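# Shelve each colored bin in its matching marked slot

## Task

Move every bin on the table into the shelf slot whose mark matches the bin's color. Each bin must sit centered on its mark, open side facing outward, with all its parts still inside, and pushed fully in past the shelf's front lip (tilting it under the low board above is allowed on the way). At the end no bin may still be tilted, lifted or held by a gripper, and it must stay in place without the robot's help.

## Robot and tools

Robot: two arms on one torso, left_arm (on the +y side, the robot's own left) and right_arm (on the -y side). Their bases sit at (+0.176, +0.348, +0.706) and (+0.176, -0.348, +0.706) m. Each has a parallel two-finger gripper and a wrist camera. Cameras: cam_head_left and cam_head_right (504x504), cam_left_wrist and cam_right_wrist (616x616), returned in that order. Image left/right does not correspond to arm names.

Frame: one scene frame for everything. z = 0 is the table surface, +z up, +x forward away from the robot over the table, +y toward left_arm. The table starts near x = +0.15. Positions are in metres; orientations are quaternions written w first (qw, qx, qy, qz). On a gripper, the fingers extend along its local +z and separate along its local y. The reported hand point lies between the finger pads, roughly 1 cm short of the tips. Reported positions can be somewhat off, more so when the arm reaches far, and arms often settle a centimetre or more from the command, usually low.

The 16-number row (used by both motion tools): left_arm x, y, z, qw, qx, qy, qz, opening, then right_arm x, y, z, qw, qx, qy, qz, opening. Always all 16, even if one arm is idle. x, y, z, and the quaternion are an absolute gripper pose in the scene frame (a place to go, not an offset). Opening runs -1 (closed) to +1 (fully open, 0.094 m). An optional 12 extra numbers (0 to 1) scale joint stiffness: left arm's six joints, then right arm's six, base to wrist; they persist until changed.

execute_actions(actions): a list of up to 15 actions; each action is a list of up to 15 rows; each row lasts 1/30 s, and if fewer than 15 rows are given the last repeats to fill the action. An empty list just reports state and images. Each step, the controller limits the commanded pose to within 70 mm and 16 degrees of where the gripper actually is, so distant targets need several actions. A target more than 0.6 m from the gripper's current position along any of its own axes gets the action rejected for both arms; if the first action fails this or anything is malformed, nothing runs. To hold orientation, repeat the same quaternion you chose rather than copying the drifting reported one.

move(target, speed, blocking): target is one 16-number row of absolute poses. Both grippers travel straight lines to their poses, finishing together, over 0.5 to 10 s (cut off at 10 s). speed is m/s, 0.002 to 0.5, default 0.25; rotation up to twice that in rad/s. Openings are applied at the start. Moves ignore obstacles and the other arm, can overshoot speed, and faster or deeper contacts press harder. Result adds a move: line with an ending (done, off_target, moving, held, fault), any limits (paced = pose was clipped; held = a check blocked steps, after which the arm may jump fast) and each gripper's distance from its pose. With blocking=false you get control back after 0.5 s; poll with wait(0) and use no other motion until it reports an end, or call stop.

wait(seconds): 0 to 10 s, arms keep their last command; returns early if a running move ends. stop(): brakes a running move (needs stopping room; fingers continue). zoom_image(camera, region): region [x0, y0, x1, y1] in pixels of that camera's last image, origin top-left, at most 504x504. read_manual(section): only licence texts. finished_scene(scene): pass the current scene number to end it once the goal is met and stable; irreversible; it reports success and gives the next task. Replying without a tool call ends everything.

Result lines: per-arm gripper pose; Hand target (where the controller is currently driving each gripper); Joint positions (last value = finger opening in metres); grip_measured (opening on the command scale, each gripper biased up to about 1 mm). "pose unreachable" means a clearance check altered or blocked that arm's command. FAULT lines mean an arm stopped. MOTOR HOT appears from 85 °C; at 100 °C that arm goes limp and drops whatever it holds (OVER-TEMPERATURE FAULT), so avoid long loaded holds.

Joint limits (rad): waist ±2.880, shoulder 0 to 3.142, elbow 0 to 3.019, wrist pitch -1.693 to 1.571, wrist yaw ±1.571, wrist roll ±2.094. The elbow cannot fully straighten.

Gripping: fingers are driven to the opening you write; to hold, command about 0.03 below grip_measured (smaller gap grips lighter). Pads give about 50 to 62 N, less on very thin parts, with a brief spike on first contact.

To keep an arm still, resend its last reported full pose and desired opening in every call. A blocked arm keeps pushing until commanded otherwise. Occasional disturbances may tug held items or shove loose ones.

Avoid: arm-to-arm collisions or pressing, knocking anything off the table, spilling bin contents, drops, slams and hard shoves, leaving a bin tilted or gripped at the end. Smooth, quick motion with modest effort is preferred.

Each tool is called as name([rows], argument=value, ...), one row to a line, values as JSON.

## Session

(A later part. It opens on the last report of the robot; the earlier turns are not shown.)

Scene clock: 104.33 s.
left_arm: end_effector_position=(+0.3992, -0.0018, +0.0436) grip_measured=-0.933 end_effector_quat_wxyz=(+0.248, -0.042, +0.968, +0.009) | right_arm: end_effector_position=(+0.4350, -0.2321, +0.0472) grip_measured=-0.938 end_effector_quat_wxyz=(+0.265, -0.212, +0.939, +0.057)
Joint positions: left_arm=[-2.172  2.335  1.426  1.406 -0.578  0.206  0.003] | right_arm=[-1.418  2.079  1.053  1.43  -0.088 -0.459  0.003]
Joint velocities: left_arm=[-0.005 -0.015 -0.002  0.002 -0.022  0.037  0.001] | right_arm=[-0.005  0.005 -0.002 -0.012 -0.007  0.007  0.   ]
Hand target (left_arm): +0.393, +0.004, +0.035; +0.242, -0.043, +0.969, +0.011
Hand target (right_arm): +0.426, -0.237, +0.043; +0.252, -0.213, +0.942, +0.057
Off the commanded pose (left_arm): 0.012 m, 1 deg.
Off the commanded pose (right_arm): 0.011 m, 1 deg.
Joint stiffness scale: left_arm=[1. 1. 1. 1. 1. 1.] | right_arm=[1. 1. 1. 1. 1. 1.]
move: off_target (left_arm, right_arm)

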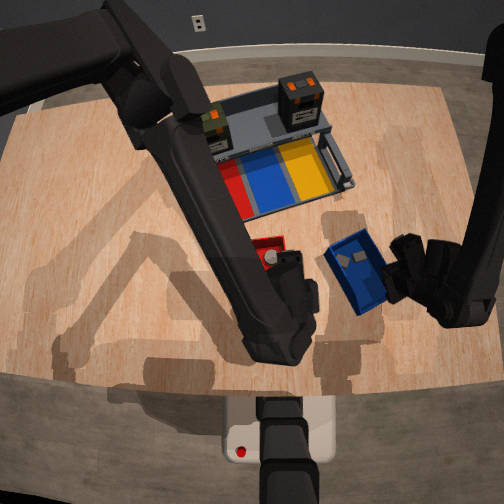

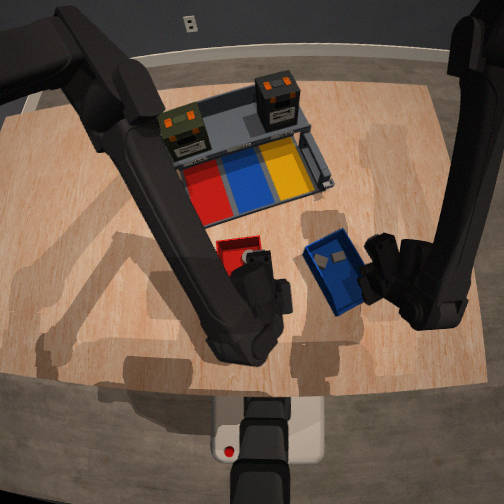

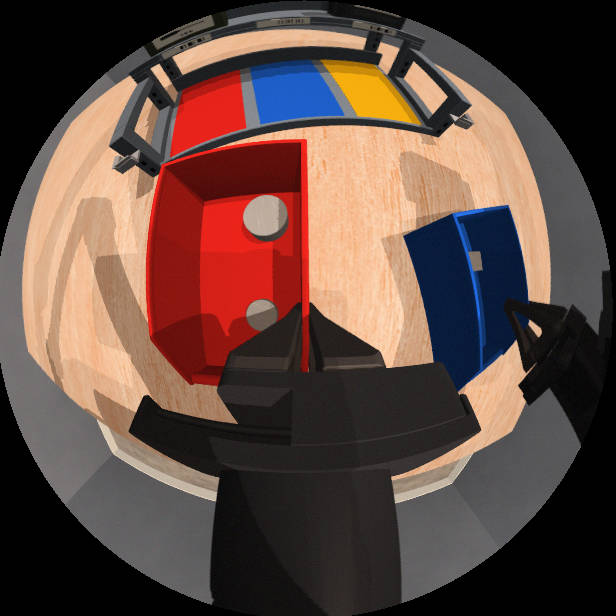

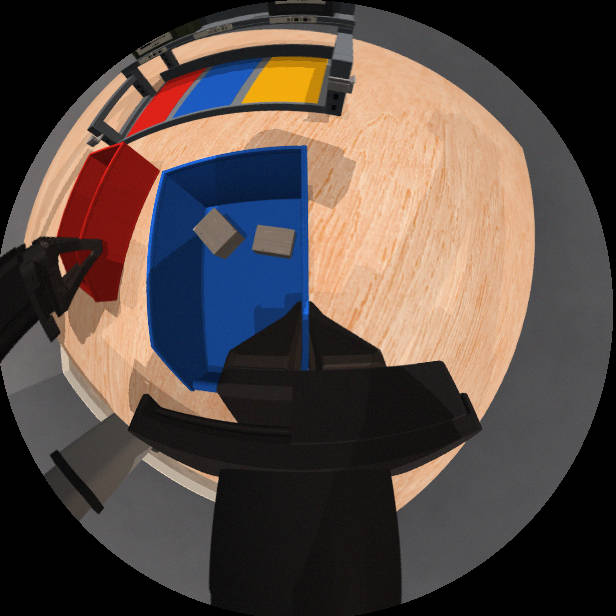

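zoom_image(camera="cam_left_wrist", region=[100, 0, 480, 200])

Region (100, 0, 480, 200) of cam_left_wrist's 616x616 image, scaled by 1.326, with more detail than that image has; it fills the top 265 rows of this view, and the rest is white.

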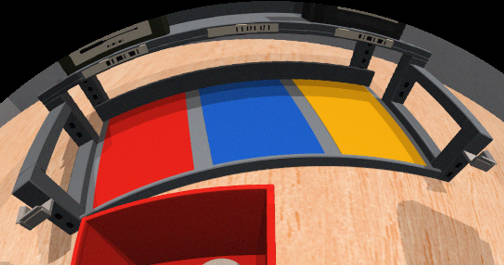

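move(target=[0.45, 0.045, 0.095, 0.2457, -0.1315, 0.9598, 0.0337, -0.97, 0.426, -0.237, 0.043, 0.2524, -0.2132, 0.9421, 0.0571, -0.97], speed=0.1)

Scene clock: 111.33 s.
left_arm: end_effector_position=(+0.4528, +0.0396, +0.0858) grip_measured=-0.934 end_effector_quat_wxyz=(+0.246, -0.127, +0.960, +0.034) | right_arm: end_effector_position=(+0.4350, -0.2321, +0.0472) grip_measured=-0.938 end_effector_quat_wxyz=(+0.265, -0.212, +0.939, +0.057)
Joint positions: left_arm=[-2.172  2.143  1.25   1.406 -0.667  0.063  0.003] | right_arm=[-1.418  2.079  1.053  1.43  -0.088 -0.459  0.003]
Joint velocities: left_arm=[-0.005 -0.005  0.007  0.002  0.007 -0.007 -0.   ] | right_arm=[ 0.015 -0.015 -0.007  0.007  0.022  0.007  0.001]
Hand target (left_arm): +0.451, +0.044, +0.095; +0.245, -0.131, +0.960, +0.034
Hand target (right_arm): +0.426, -0.237, +0.043; +0.252, -0.213, +0.942, +0.057
Off the commanded pose (left_arm): 0.011 m, 1 deg.
Off the commanded pose (right_arm): 0.011 m, 1 deg.
Joint stiffness scale: left_arm=[1. 1. 1. 1. 1. 1.] | right_arm=[1. 1. 1. 1. 1. 1.]
move: off_target (left_arm, right_arm)

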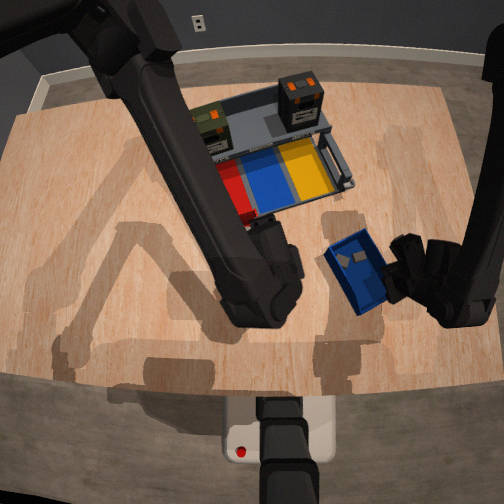

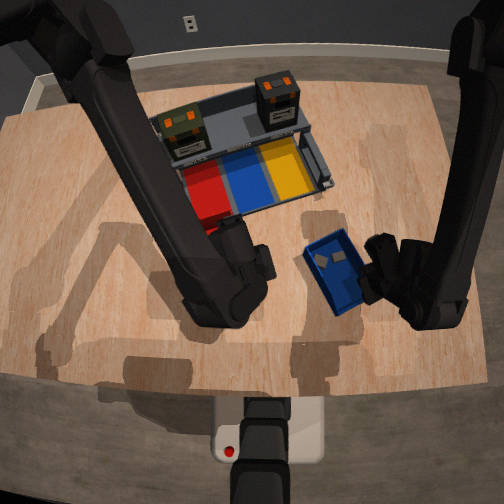

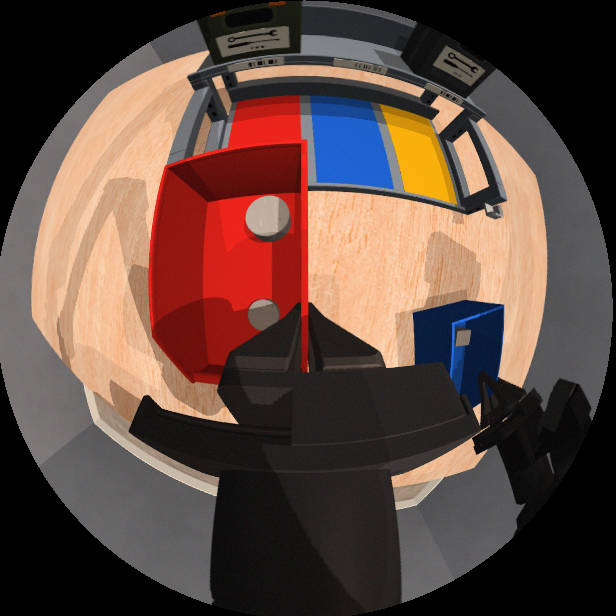

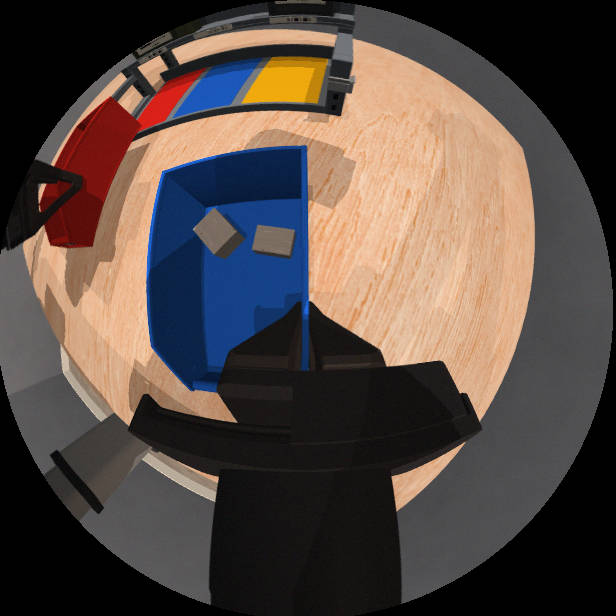

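move(target=[0.562, 0.085, 0.082, 0.1805, -0.1334, 0.9742, 0.0247, -0.97, 0.426, -0.237, 0.043, 0.2524, -0.2132, 0.9421, 0.0571, -0.97], speed=0.08)

Scene clock: 118.70 s.
left_arm: end_effector_position=(+0.5625, +0.0781, +0.0781) grip_measured=-0.934 end_effector_quat_wxyz=(+0.185, -0.131, +0.974, +0.021) | right_arm: end_effector_position=(+0.4350, -0.2321, +0.0472) grip_measured=-0.938 end_effector_quat_wxyz=(+0.265, -0.212, +0.939, +0.057)
Joint positions: left_arm=[-2.1    1.849  1.233  0.947 -0.592 -0.074  0.003] | right_arm=[-1.418  2.079  1.053  1.43  -0.088 -0.459  0.003]
Joint velocities: left_arm=[ 0.015 -0.015  0.002 -0.007  0.037 -0.007  0.   ] | right_arm=[ 0.005 -0.005  0.007  0.022 -0.022  0.037 -0.   ]
Hand target (left_arm): +0.563, +0.085, +0.082; +0.181, -0.133, +0.974, +0.024
Hand target (right_arm): +0.426, -0.237, +0.043; +0.252, -0.213, +0.942, +0.057
Off the commanded pose (left_arm): 0.008 m, 1 deg.
Off the commanded pose (right_arm): 0.011 m, 1 deg.
Joint stiffness scale: left_arm=[1. 1. 1. 1. 1. 1.] | right_arm=[1. 1. 1. 1. 1. 1.]
move: off_target (right_arm)

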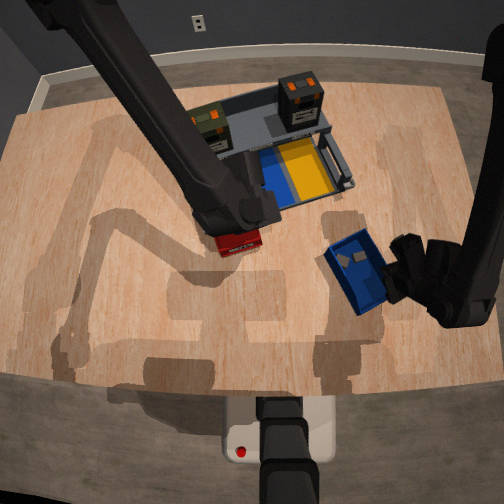

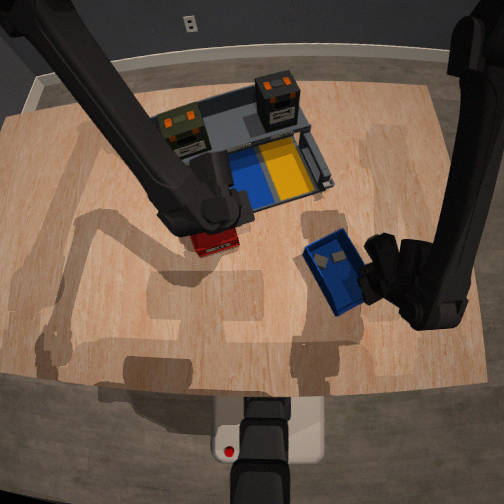

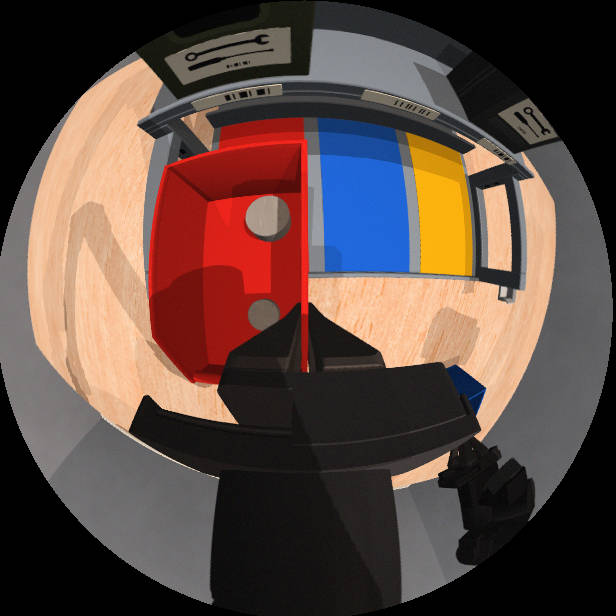

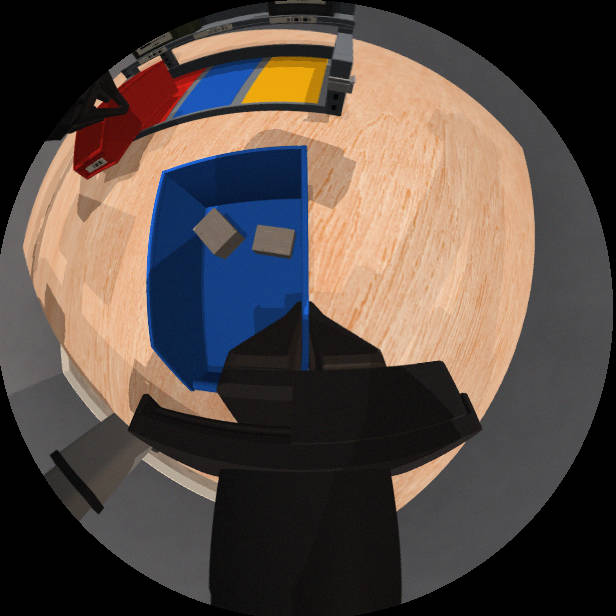

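move(target=[0.60, 0.097, 0.075, 0.1801, -0.1496, 0.9719, 0.0277, -0.97, 0.426, -0.237, 0.043, 0.2524, -0.2132, 0.9421, 0.0571, -0.97], speed=0.05)

Scene clock: 126.83 s.
left_arm: end_effector_position=(+0.5839, +0.0847, +0.0731) grip_measured=-0.934 end_effector_quat_wxyz=(+0.172, -0.141, +0.975, +0.020) | right_arm: end_effector_position=(+0.4350, -0.2321, +0.0472) grip_measured=-0.938 end_effector_quat_wxyz=(+0.265, -0.212, +0.939, +0.057)
Joint positions: left_arm=[-2.085  1.811  1.263  0.845 -0.58  -0.116  0.003] | right_arm=[-1.418  2.079  1.053  1.43  -0.088 -0.459  0.003]
Joint velocities: left_arm=[-0.024 -0.005  0.012 -0.017 -0.037 -0.154 -0.001] | right_arm=[-0.005  0.005  0.002  0.002 -0.037 -0.037 -0.   ]
Hand target (left_arm): +0.600, +0.097, +0.075; +0.180, -0.150, +0.972, +0.028
Hand target (right_arm): +0.426, -0.237, +0.043; +0.252, -0.213, +0.942, +0.057
Off the commanded pose (left_arm): 0.020 m, 2 deg.
Off the commanded pose (right_arm): 0.011 m, 1 deg.
Joint stiffness scale: left_arm=[1. 1. 1. 1. 1. 1.] | right_arm=[1. 1. 1. 1. 1. 1.]
move: off_target (left_arm, right_arm)

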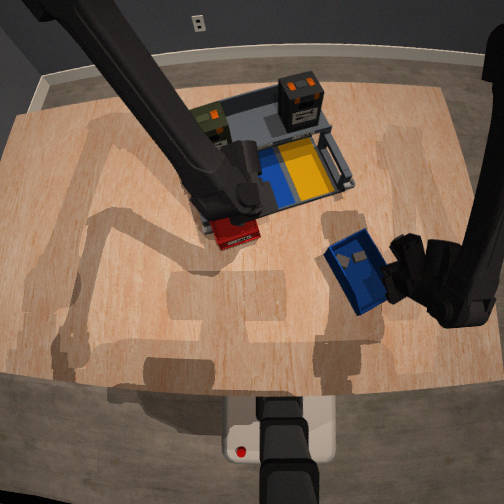

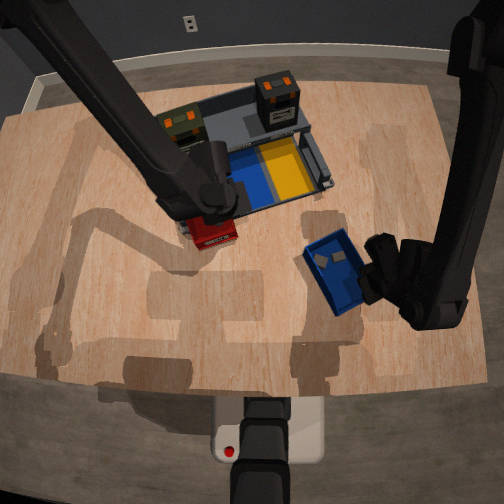

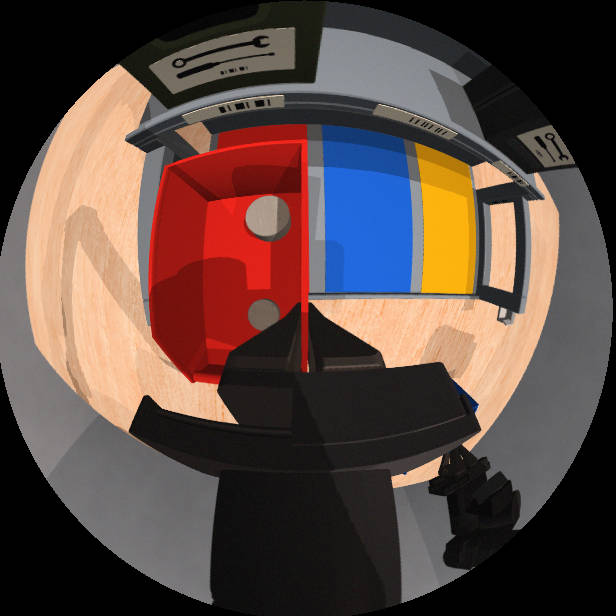

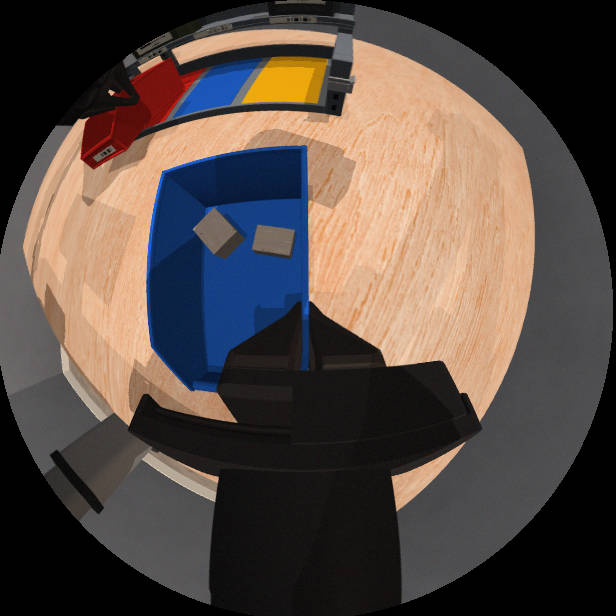

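zoom_image(camera="cam_right_wrist", region=[60, 20, 260, 180])

Region (60, 20, 260, 180) of cam_right_wrist's 616x616 image, scaled by 2.520, with more detail than that image has; it fills the top 403 rows of this view, and the rest is white.

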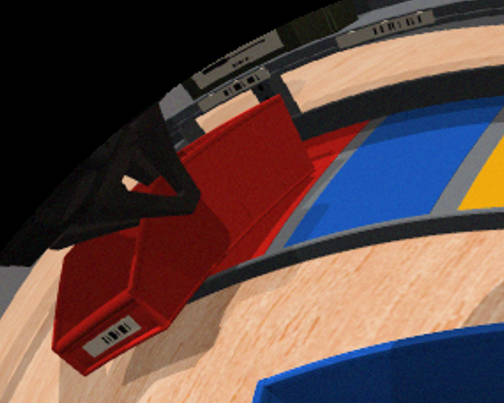

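move(target=[0.615, 0.102, 0.080, 0.1801, -0.1496, 0.9719, 0.0277, -0.97, 0.426, -0.237, 0.043, 0.2524, -0.2132, 0.9421, 0.0571, -0.97], speed=0.03)

Scene clock: 138.80 s.
left_arm: end_effector_position=(+0.5955, +0.0883, +0.0768) grip_measured=-0.934 end_effector_quat_wxyz=(+0.170, -0.141, +0.975, +0.020) | right_arm: end_effector_position=(+0.4350, -0.2321, +0.0472) grip_measured=-0.938 end_effector_quat_wxyz=(+0.265, -0.212, +0.939, +0.057)
Joint positions: left_arm=[-2.082  1.783  1.263  0.812 -0.577 -0.12   0.003] | right_arm=[-1.418  2.079  1.053  1.43  -0.088 -0.459  0.003]
Joint velocities: left_arm=[ 0.005 -0.015 -0.002 -0.012 -0.037  0.051 -0.001] | right_arm=[-0.005 -0.015 -0.007 -0.007 -0.051 -0.007 -0.   ]
Hand target (left_arm): +0.615, +0.102, +0.080; +0.180, -0.150, +0.972, +0.028
Hand target (right_arm): +0.426, -0.237, +0.043; +0.252, -0.213, +0.942, +0.057
Off the commanded pose (left_arm): 0.024 m, 2 deg.
Off the commanded pose (right_arm): 0.011 m, 1 deg.
Joint stiffness scale: left_arm=[1. 1. 1. 1. 1. 1.] | right_arm=[1. 1. 1. 1. 1. 1.]
move: off_target (left_arm, right_arm)

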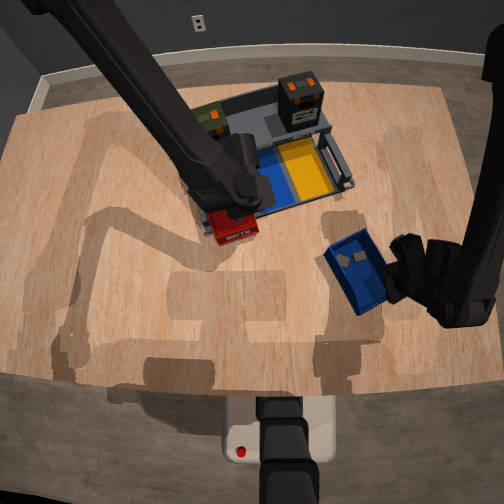

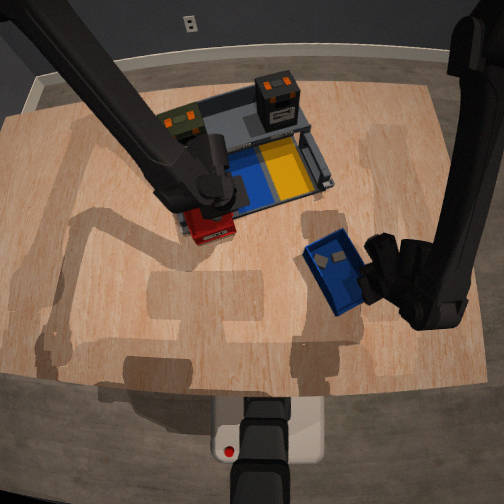

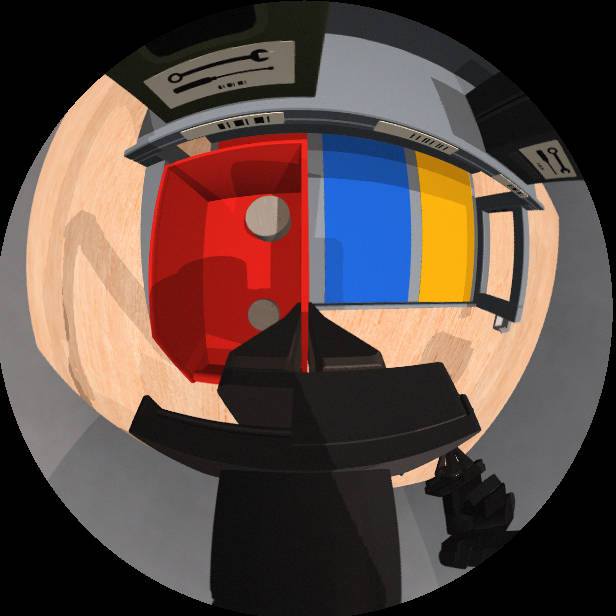

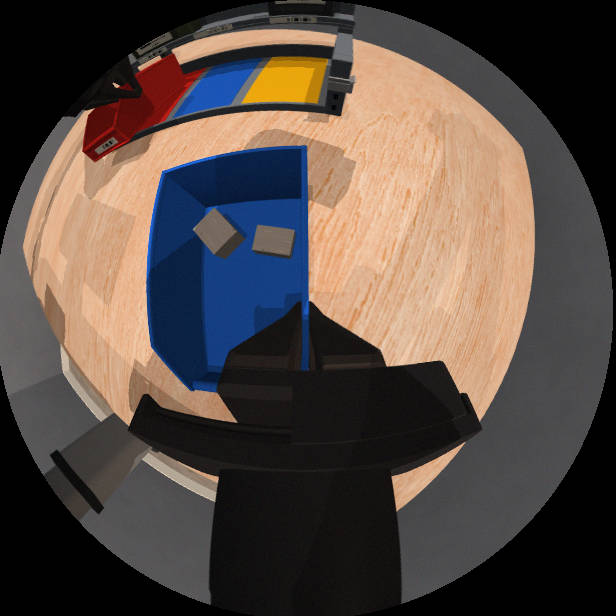

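execute_actions([
  [[0.620,0.102,0.075,0.1801,-0.1496,0.9719,0.0277,-0.97,0.426,-0.237,0.043,0.2524,-0.2132,0.9421,0.0571,-0.97],[0.622,0.102,0.074,0.1801,-0.1496,0.9719,0.0277,-0.97,0.426,-0.237,0.043,0.2524,-0.2132,0.9421,0.0571,-0.97],[0.624,0.103,0.074,0.1801,-0.1496,0.9719,0.0277,-0.97,0.426,-0.237,0.043,0.2524,-0.2132,0.9421,0.0571,-0.97],[0.626,0.103,0.074,0.1801,-0.1496,0.9719,0.0277,-0.97,0.426,-0.237,0.043,0.2524,-0.2132,0.9421,0.0571,-0.97],[0.628,0.104,0.074,0.1801,-0.1496,0.9719,0.0277,-0.97,0.426,-0.237,0.043,0.2524,-0.2132,0.9421,0.0571,-0.97],[0.630,0.105,0.074,0.1801,-0.1496,0.9719,0.0277,-0.97,0.426,-0.237,0.043,0.2524,-0.2132,0.9421,0.0571,-0.97]],
])

Scene clock: 143.07 s.
left_arm: end_effector_position=(+0.6117, +0.0934, +0.0707) grip_measured=-0.934 end_effector_quat_wxyz=(+0.171, -0.142, +0.975, +0.023) | right_arm: end_effector_position=(+0.4350, -0.2321, +0.0472) grip_measured=-0.938 end_effector_quat_wxyz=(+0.265, -0.212, +0.939, +0.057)
Joint positions: left_arm=[-2.069  1.775  1.296  0.771 -0.57  -0.122  0.003] | right_arm=[-1.418  2.079  1.053  1.43  -0.088 -0.459  0.003]
Joint velocities: left_arm=[-0.005  0.005  0.022  0.002 -0.007 -0.007 -0.001] | right_arm=[-0.015 -0.015 -0.002  0.002 -0.007 -0.11   0.   ]
Hand target (left_arm): +0.630, +0.105, +0.074; +0.180, -0.150, +0.972, +0.028
Hand target (right_arm): +0.426, -0.237, +0.043; +0.252, -0.213, +0.942, +0.057
Off the commanded pose (left_arm): 0.022 m, 2 deg.
Off the commanded pose (right_arm): 0.011 m, 1 deg.
Joint stiffness scale: left_arm=[1. 1. 1. 1. 1. 1.] | right_arm=[1. 1. 1. 1. 1. 1.]

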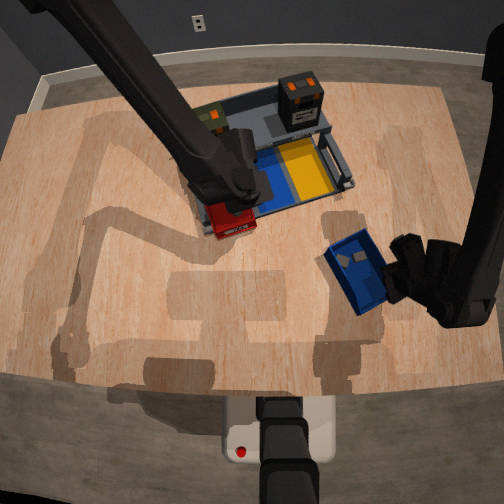

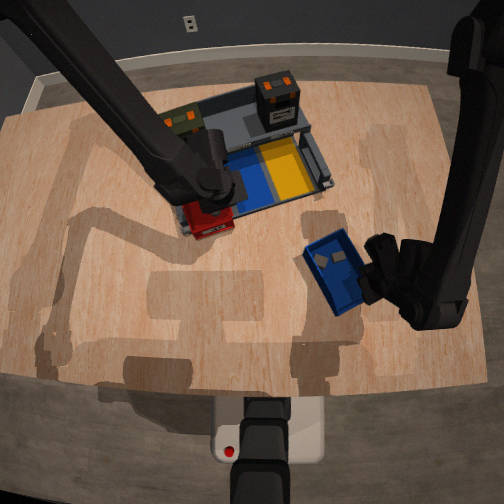

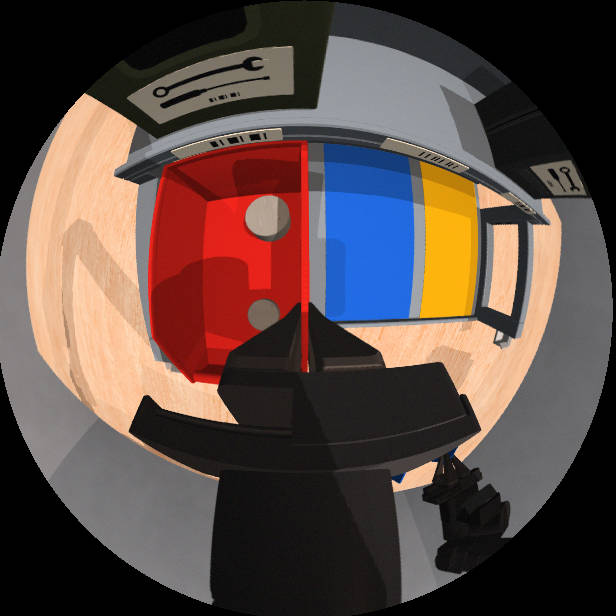

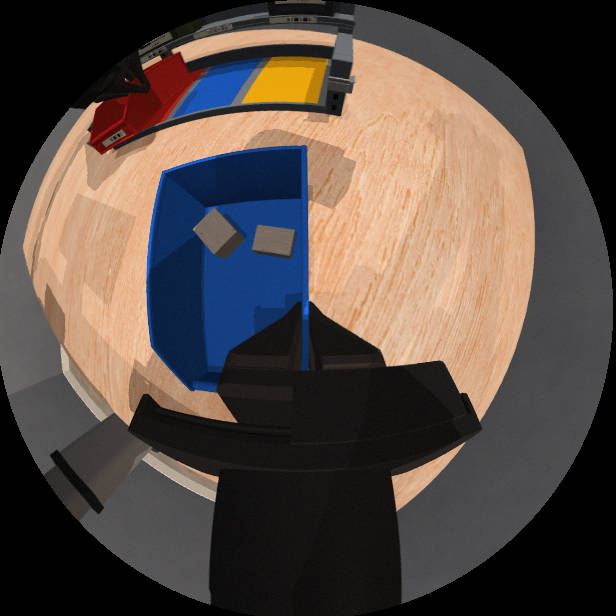

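execute_actions([
  [[0.632,0.1055,0.074,0.182,-0.1496,0.9715,0.028,-0.97,0.426,-0.237,0.043,0.2524,-0.2132,0.9421,0.0571,-0.97],[0.634,0.106,0.0735,0.184,-0.1495,0.9711,0.028,-0.97,0.426,-0.237,0.043,0.2524,-0.2132,0.9421,0.0571,-0.97],[0.636,0.1068,0.073,0.186,-0.1495,0.9707,0.0285,-0.97,0.426,-0.237,0.043,0.2524,-0.2132,0.9421,0.0571,-0.97],[0.638,0.1074,0.073,0.188,-0.1494,0.9703,0.029,-0.97,0.426,-0.237,0.043,0.2524,-0.2132,0.9421,0.0571,-0.97],[0.640,0.108,0.0725,0.190,-0.1493,0.9699,0.029,-0.97,0.426,-0.237,0.043,0.2524,-0.2132,0.9421,0.0571,-0.97],[0.642,0.1086,0.072,0.192,-0.1493,0.9695,0.0295,-0.97,0.426,-0.237,0.043,0.2524,-0.2132,0.9421,0.0571,-0.97],[0.644,0.1092,0.072,0.194,-0.1492,0.9691,0.030,-0.97,0.426,-0.237,0.043,0.2524,-0.2132,0.9421,0.0571,-0.97],[0.646,0.1098,0.0715,0.196,-0.1491,0.9687,0.030,-0.97,0.426,-0.237,0.043,0.2524,-0.2132,0.9421,0.0571,-0.97],[0.648,0.1104,0.071,0.198,-0.149,0.9683,0.0305,-0.97,0.426,-0.237,0.043,0.2524,-0.2132,0.9421,0.0571,-0.97],[0.650,0.111,0.071,0.200,-0.149,0.9679,0.031,-0.97,0.426,-0.237,0.043,0.2524,-0.2132,0.9421,0.0571,-0.97],[0.652,0.1116,0.0705,0.202,-0.1489,0.9675,0.031,-0.97,0.426,-0.237,0.043,0.2524,-0.2132,0.9421,0.0571,-0.97],[0.654,0.1122,0.070,0.2055,-0.1488,0.9668,0.0316,-0.97,0.426,-0.237,0.043,0.2524,-0.2132,0.9421,0.0571,-0.97]],
  [[0.654,0.1122,0.070,0.2055,-0.1488,0.9668,0.0316,-0.97,0.426,-0.237,0.043,0.2524,-0.2132,0.9421,0.0571,-0.97]],
])

Scene clock: 153.10 s.
left_arm: end_effector_position=(+0.6326, +0.0996, +0.0662) grip_measured=-0.934 end_effector_quat_wxyz=(+0.187, -0.147, +0.971, +0.027) | right_arm: end_effector_position=(+0.4350, -0.2321, +0.0472) grip_measured=-0.938 end_effector_quat_wxyz=(+0.265, -0.212, +0.939, +0.057)
Joint positions: left_arm=[-2.057  1.775  1.333  0.771 -0.569 -0.115  0.003] | right_arm=[-1.418  2.079  1.053  1.43  -0.088 -0.459  0.003]
Joint velocities: left_arm=[-0.005  0.005 -0.012 -0.007  0.022 -0.022  0.001] | right_arm=[-0.015 -0.005 -0.017 -0.022 -0.007 -0.051 -0.   ]
Hand target (left_arm): +0.654, +0.112, +0.070; +0.205, -0.149, +0.967, +0.032
Hand target (right_arm): +0.426, -0.237, +0.043; +0.252, -0.213, +0.942, +0.057
Off the commanded pose (left_arm): 0.025 m, 2 deg.
Off the commanded pose (right_arm): 0.011 m, 1 deg.
Joint stiffness scale: left_arm=[1. 1. 1. 1. 1. 1.] | right_arm=[1. 1. 1. 1. 1. 1.]

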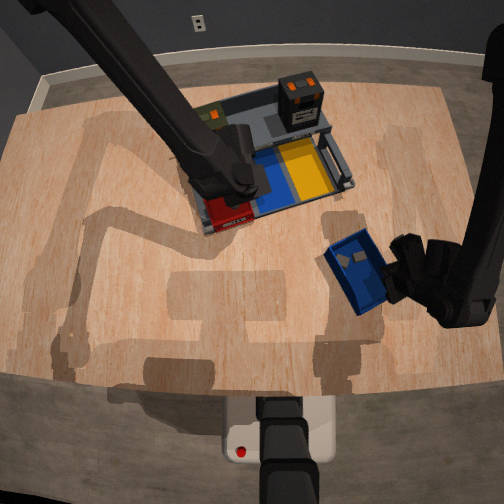

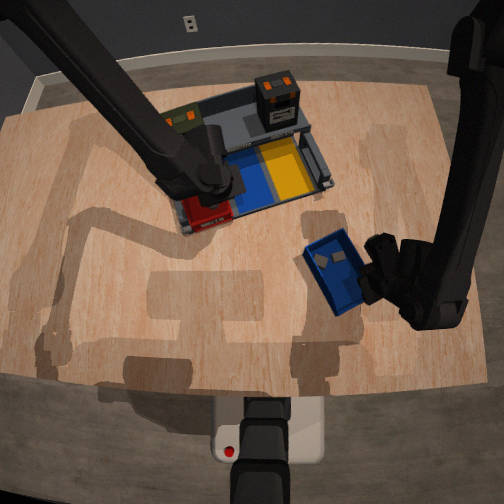

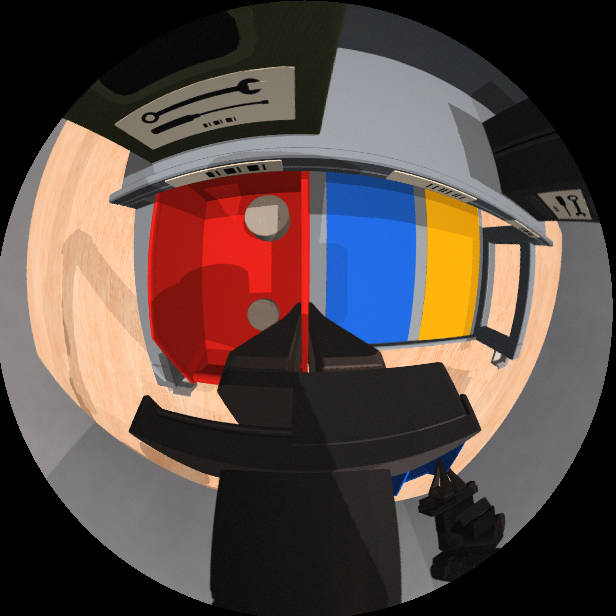

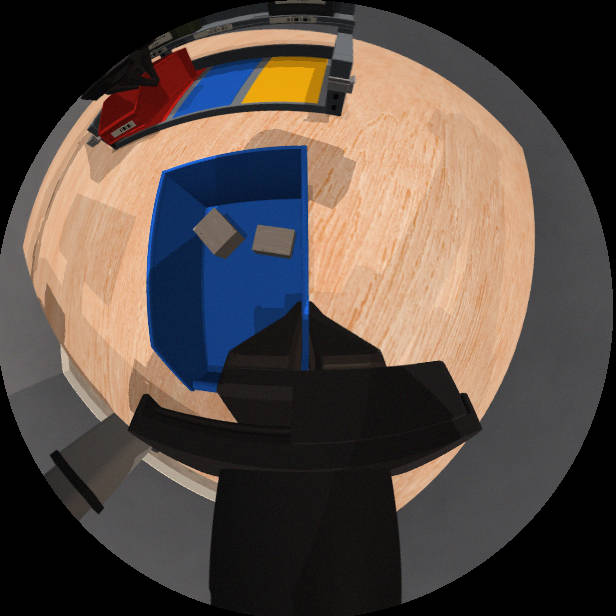

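execute_actions([
  [[0.656,0.1128,0.070,0.207,-0.1488,0.9665,0.032,-0.97,0.426,-0.237,0.043,0.2524,-0.2132,0.9421,0.0571,-0.97],[0.658,0.1134,0.070,0.209,-0.1487,0.966,0.032,-0.97,0.426,-0.237,0.043,0.2524,-0.2132,0.9421,0.0571,-0.97],[0.660,0.114,0.070,0.211,-0.1486,0.9656,0.0325,-0.97,0.426,-0.237,0.043,0.2524,-0.2132,0.9421,0.0571,-0.97],[0.662,0.1146,0.070,0.213,-0.1486,0.9652,0.033,-0.97,0.426,-0.237,0.043,0.2524,-0.2132,0.9421,0.0571,-0.97],[0.664,0.1152,0.070,0.215,-0.1485,0.9647,0.033,-0.97,0.426,-0.237,0.043,0.2524,-0.2132,0.9421,0.0571,-0.97],[0.666,0.1158,0.070,0.217,-0.1484,0.9643,0.0335,-0.97,0.426,-0.237,0.043,0.2524,-0.2132,0.9421,0.0571,-0.97],[0.668,0.1164,0.070,0.219,-0.1483,0.9638,0.034,-0.97,0.426,-0.237,0.043,0.2524,-0.2132,0.9421,0.0571,-0.97],[0.670,0.117,0.070,0.221,-0.1483,0.9634,0.034,-0.97,0.426,-0.237,0.043,0.2524,-0.2132,0.9421,0.0571,-0.97],[0.672,0.1176,0.070,0.221,-0.1483,0.9634,0.034,-0.97,0.426,-0.237,0.043,0.2524,-0.2132,0.9421,0.0571,-0.97]],
])

Scene clock: 158.50 s.
left_arm: end_effector_position=(+0.6464, +0.1046, +0.0636) grip_measured=-0.934 end_effector_quat_wxyz=(+0.198, -0.145, +0.969, +0.030) | right_arm: end_effector_position=(+0.4350, -0.2321, +0.0472) grip_measured=-0.938 end_effector_quat_wxyz=(+0.265, -0.212, +0.939, +0.057)
Joint positions: left_arm=[-2.048  1.774  1.356  0.771 -0.565 -0.101  0.003] | right_arm=[-1.418  2.079  1.053  1.43  -0.088 -0.459  0.003]
Joint velocities: left_arm=[ 0.015 -0.005 -0.002 -0.002 -0.022 -0.007  0.   ] | right_arm=[ 0.005 -0.005 -0.007 -0.002 -0.037 -0.007 -0.   ]
Hand target (left_arm): +0.672, +0.118, +0.070; +0.221, -0.149, +0.963, +0.035
Hand target (right_arm): +0.426, -0.237, +0.043; +0.252, -0.213, +0.942, +0.057
Off the commanded pose (left_arm): 0.029 m, 3 deg.
Off the commanded pose (right_arm): 0.011 m, 1 deg.
Joint stiffness scale: left_arm=[1. 1. 1. 1. 1. 1.] | right_arm=[1. 1. 1. 1. 1. 1.]

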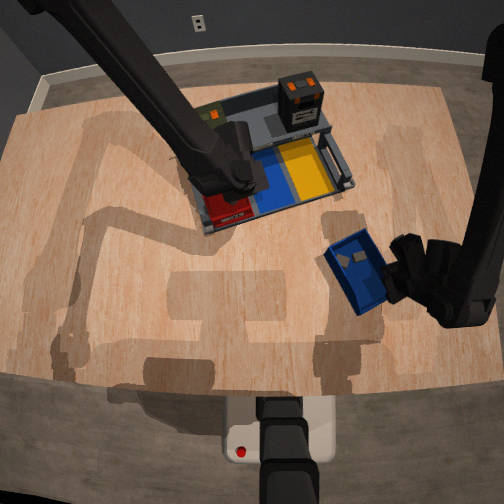

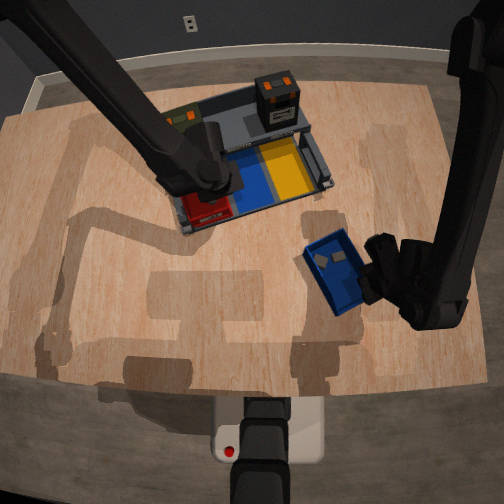

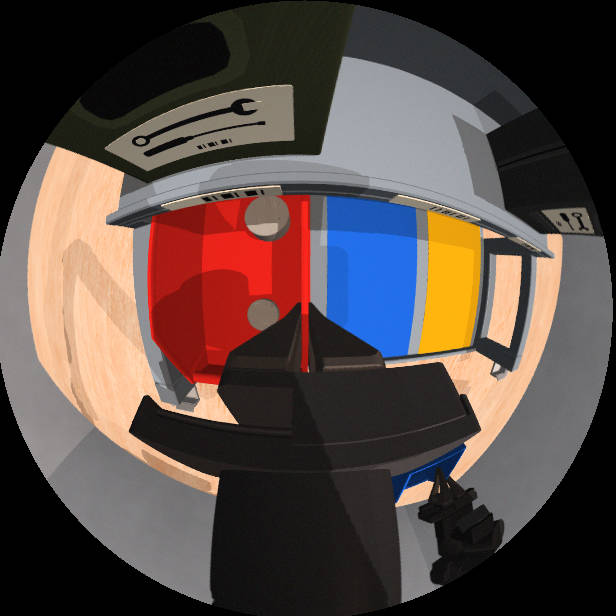

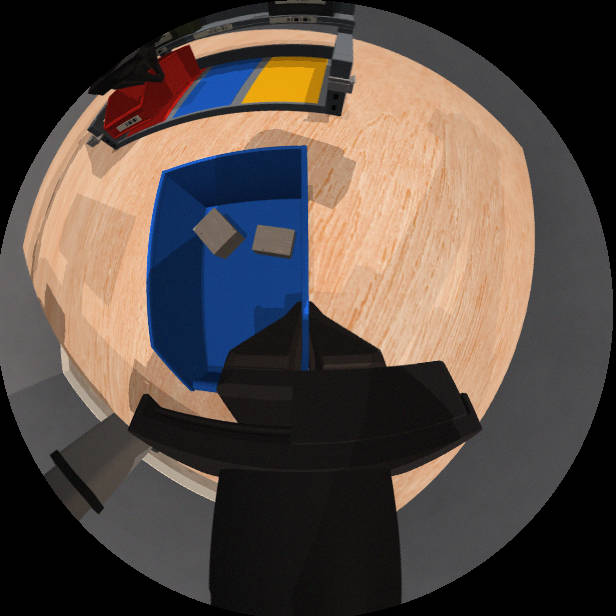

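zoom_image(camera="cam_right_wrist", region=[80, 30, 240, 160])

zoom_image(camera="cam_head_left", region=[180, 160, 300, 250])

Region (80, 30, 240, 160) of cam_right_wrist's 616x616 image, scaled by 3.150, with more detail than that image has; it fills the top 410 rows of this view, and the rest is white.

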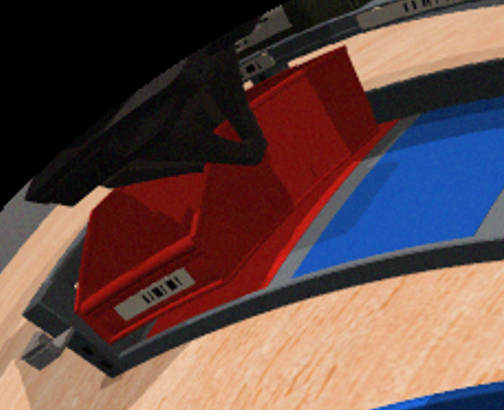

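Region (180, 160, 300, 250) of cam_head_left's 504x504 image, scaled by 4.200, with more detail than that image has; it fills the top 378 rows of this view, and the rest is white.

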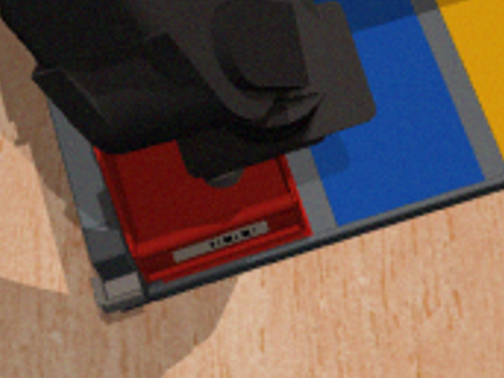

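execute_actions([
  [[0.674,0.118,0.070,0.223,-0.1483,0.963,0.034,-0.97,0.426,-0.237,0.043,0.2524,-0.2132,0.9421,0.0571,-0.97],[0.676,0.1185,0.070,0.225,-0.1482,0.9625,0.0345,-0.97,0.426,-0.237,0.043,0.2524,-0.2132,0.9421,0.0571,-0.97],[0.678,0.119,0.070,0.227,-0.1481,0.962,0.035,-0.97,0.426,-0.237,0.043,0.2524,-0.2132,0.9421,0.0571,-0.97],[0.680,0.1195,0.070,0.229,-0.148,0.9615,0.035,-0.97,0.426,-0.237,0.043,0.2524,-0.2132,0.9421,0.0571,-0.97],[0.682,0.120,0.070,0.231,-0.148,0.961,0.0355,-0.97,0.426,-0.237,0.043,0.2524,-0.2132,0.9421,0.0571,-0.97],[0.684,0.1205,0.070,0.233,-0.148,0.9605,0.036,-0.97,0.426,-0.237,0.043,0.2524,-0.2132,0.9421,0.0571,-0.97]],
])

Scene clock: 165.97 s.
left_arm: end_effector_position=(+0.6573, +0.1081, +0.0618) grip_measured=-0.934 end_effector_quat_wxyz=(+0.207, -0.143, +0.967, +0.033) | right_arm: end_effector_position=(+0.4350, -0.2321, +0.0472) grip_measured=-0.938 end_effector_quat_wxyz=(+0.265, -0.212, +0.939, +0.057)
Joint positions: left_arm=[-2.042  1.774  1.375  0.772 -0.562 -0.088  0.003] | right_arm=[-1.418  2.079  1.053  1.43  -0.088 -0.459  0.003]
Joint velocities: left_arm=[ 0.005 -0.015  0.002 -0.007  0.007  0.066  0.   ] | right_arm=[-0.024 -0.015 -0.002  0.017 -0.095 -0.051 -0.001]
Hand target (left_arm): +0.684, +0.120, +0.070; +0.232, -0.148, +0.961, +0.037
Hand target (right_arm): +0.426, -0.237, +0.043; +0.252, -0.213, +0.942, +0.057
Off the commanded pose (left_arm): 0.031 m, 3 deg.
Off the commanded pose (right_arm): 0.011 m, 1 deg.
Joint stiffness scale: left_arm=[1. 1. 1. 1. 1. 1.] | right_arm=[1. 1. 1. 1. 1. 1.]

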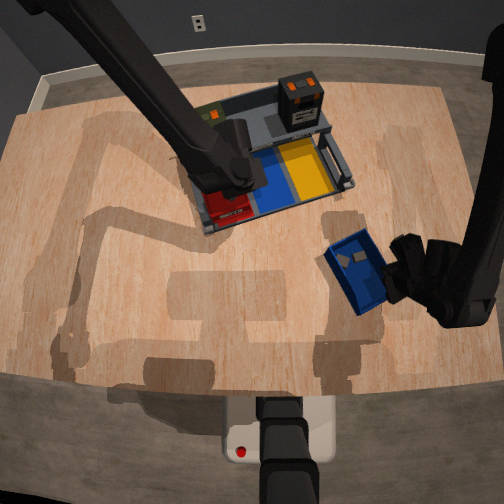

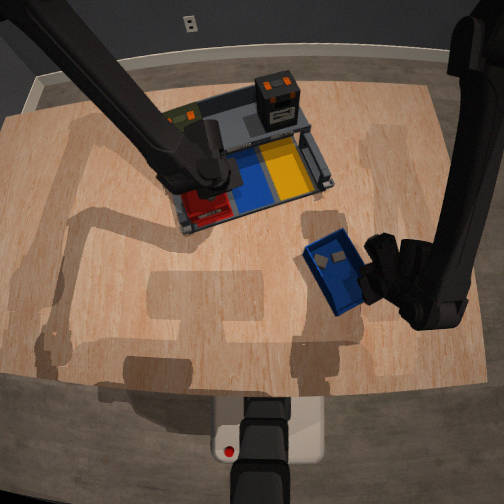

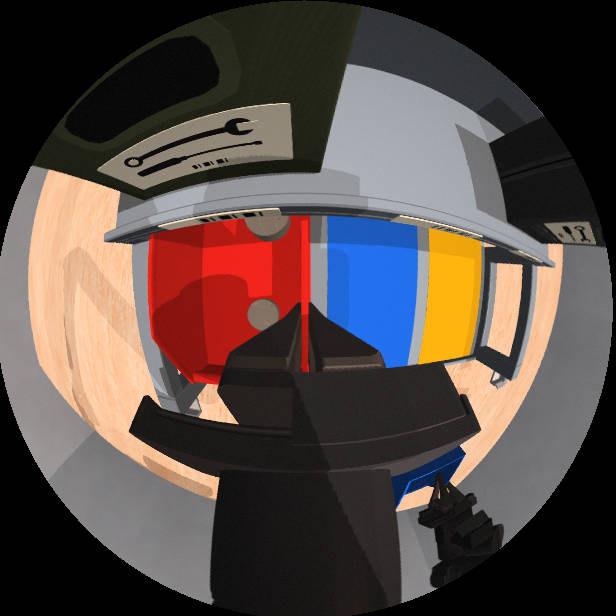

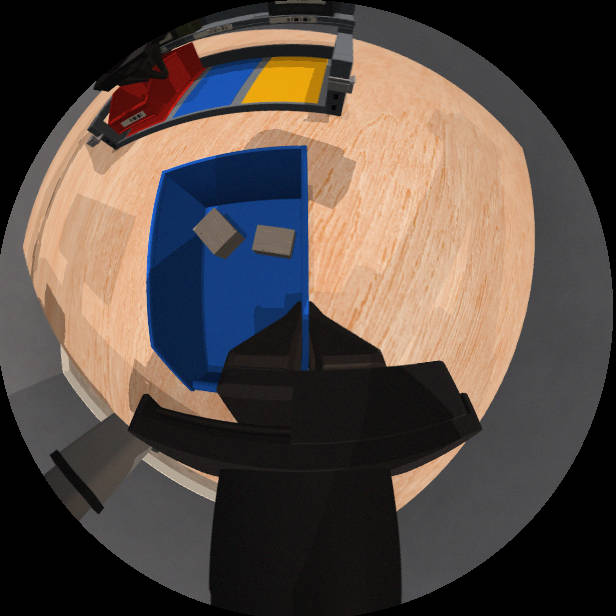

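execute_actions([
  [[0.682,0.120,0.067,0.237,-0.148,0.9595,0.0365,-0.97,0.426,-0.237,0.043,0.2524,-0.2132,0.9421,0.0571,-0.97],[0.680,0.119,0.064,0.241,-0.1478,0.9585,0.037,-0.97,0.426,-0.237,0.043,0.2524,-0.2132,0.9421,0.0571,-0.97],[0.678,0.118,0.061,0.245,-0.1476,0.9575,0.0377,-0.97,0.426,-0.237,0.043,0.2524,-0.2132,0.9421,0.0571,-0.97],[0.676,0.117,0.058,0.249,-0.1474,0.9565,0.0383,-0.97,0.426,-0.237,0.043,0.2524,-0.2132,0.9421,0.0571,-0.97],[0.674,0.116,0.056,0.253,-0.1472,0.9554,0.039,-0.97,0.426,-0.237,0.043,0.2524,-0.2132,0.9421,0.0571,-0.97],[0.672,0.116,0.054,0.257,-0.147,0.9543,0.0395,-0.97,0.426,-0.237,0.043,0.2524,-0.2132,0.9421,0.0571,-0.97],[0.670,0.115,0.052,0.261,-0.1468,0.9533,0.040,-0.97,0.426,-0.237,0.043,0.2524,-0.2132,0.9421,0.0571,-0.97]],
])

Scene clock: 170.80 s.
left_arm: end_effector_position=(+0.6597, +0.1054, +0.0535) grip_measured=-0.935 end_effector_quat_wxyz=(+0.244, -0.148, +0.958, +0.035) | right_arm: end_effector_position=(+0.4350, -0.2321, +0.0472) grip_measured=-0.938 end_effector_quat_wxyz=(+0.265, -0.212, +0.939, +0.057)
Joint positions: left_arm=[-2.04   1.832  1.411  0.885 -0.562 -0.055  0.003] | right_arm=[-1.418  2.079  1.053  1.43  -0.088 -0.459  0.003]
Joint velocities: left_arm=[-0.005  0.005 -0.002  0.012 -0.066  0.051 -0.001] | right_arm=[ 0.005 -0.015 -0.012 -0.012 -0.022 -0.081 -0.   ]
Hand target (left_arm): +0.670, +0.115, +0.052; +0.260, -0.148, +0.953, +0.041
Hand target (right_arm): +0.426, -0.237, +0.043; +0.252, -0.213, +0.942, +0.057
Off the commanded pose (left_arm): 0.014 m, 2 deg.
Off the commanded pose (right_arm): 0.011 m, 1 deg.
Joint stiffness scale: left_arm=[1. 1. 1. 1. 1. 1.] | right_arm=[1. 1. 1. 1. 1. 1.]

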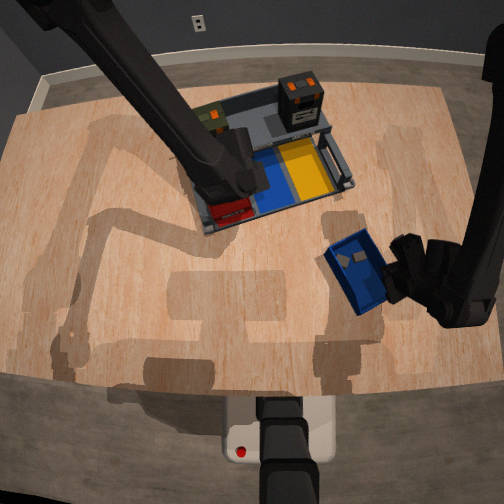

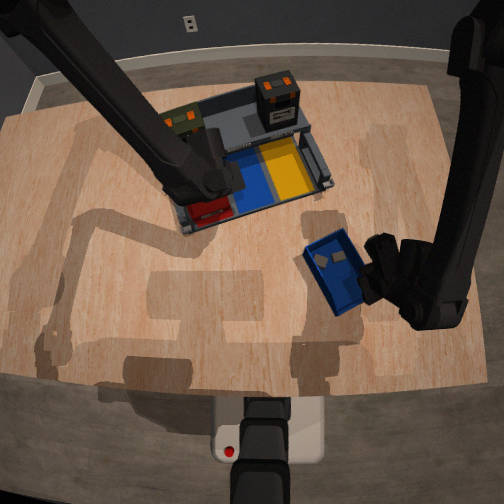

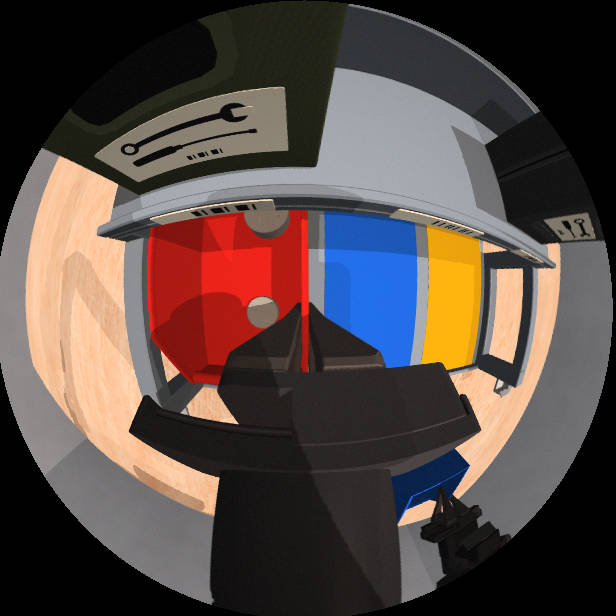

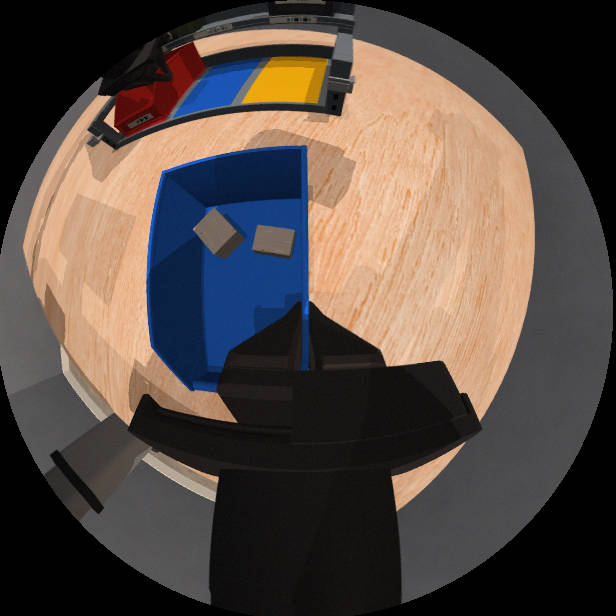

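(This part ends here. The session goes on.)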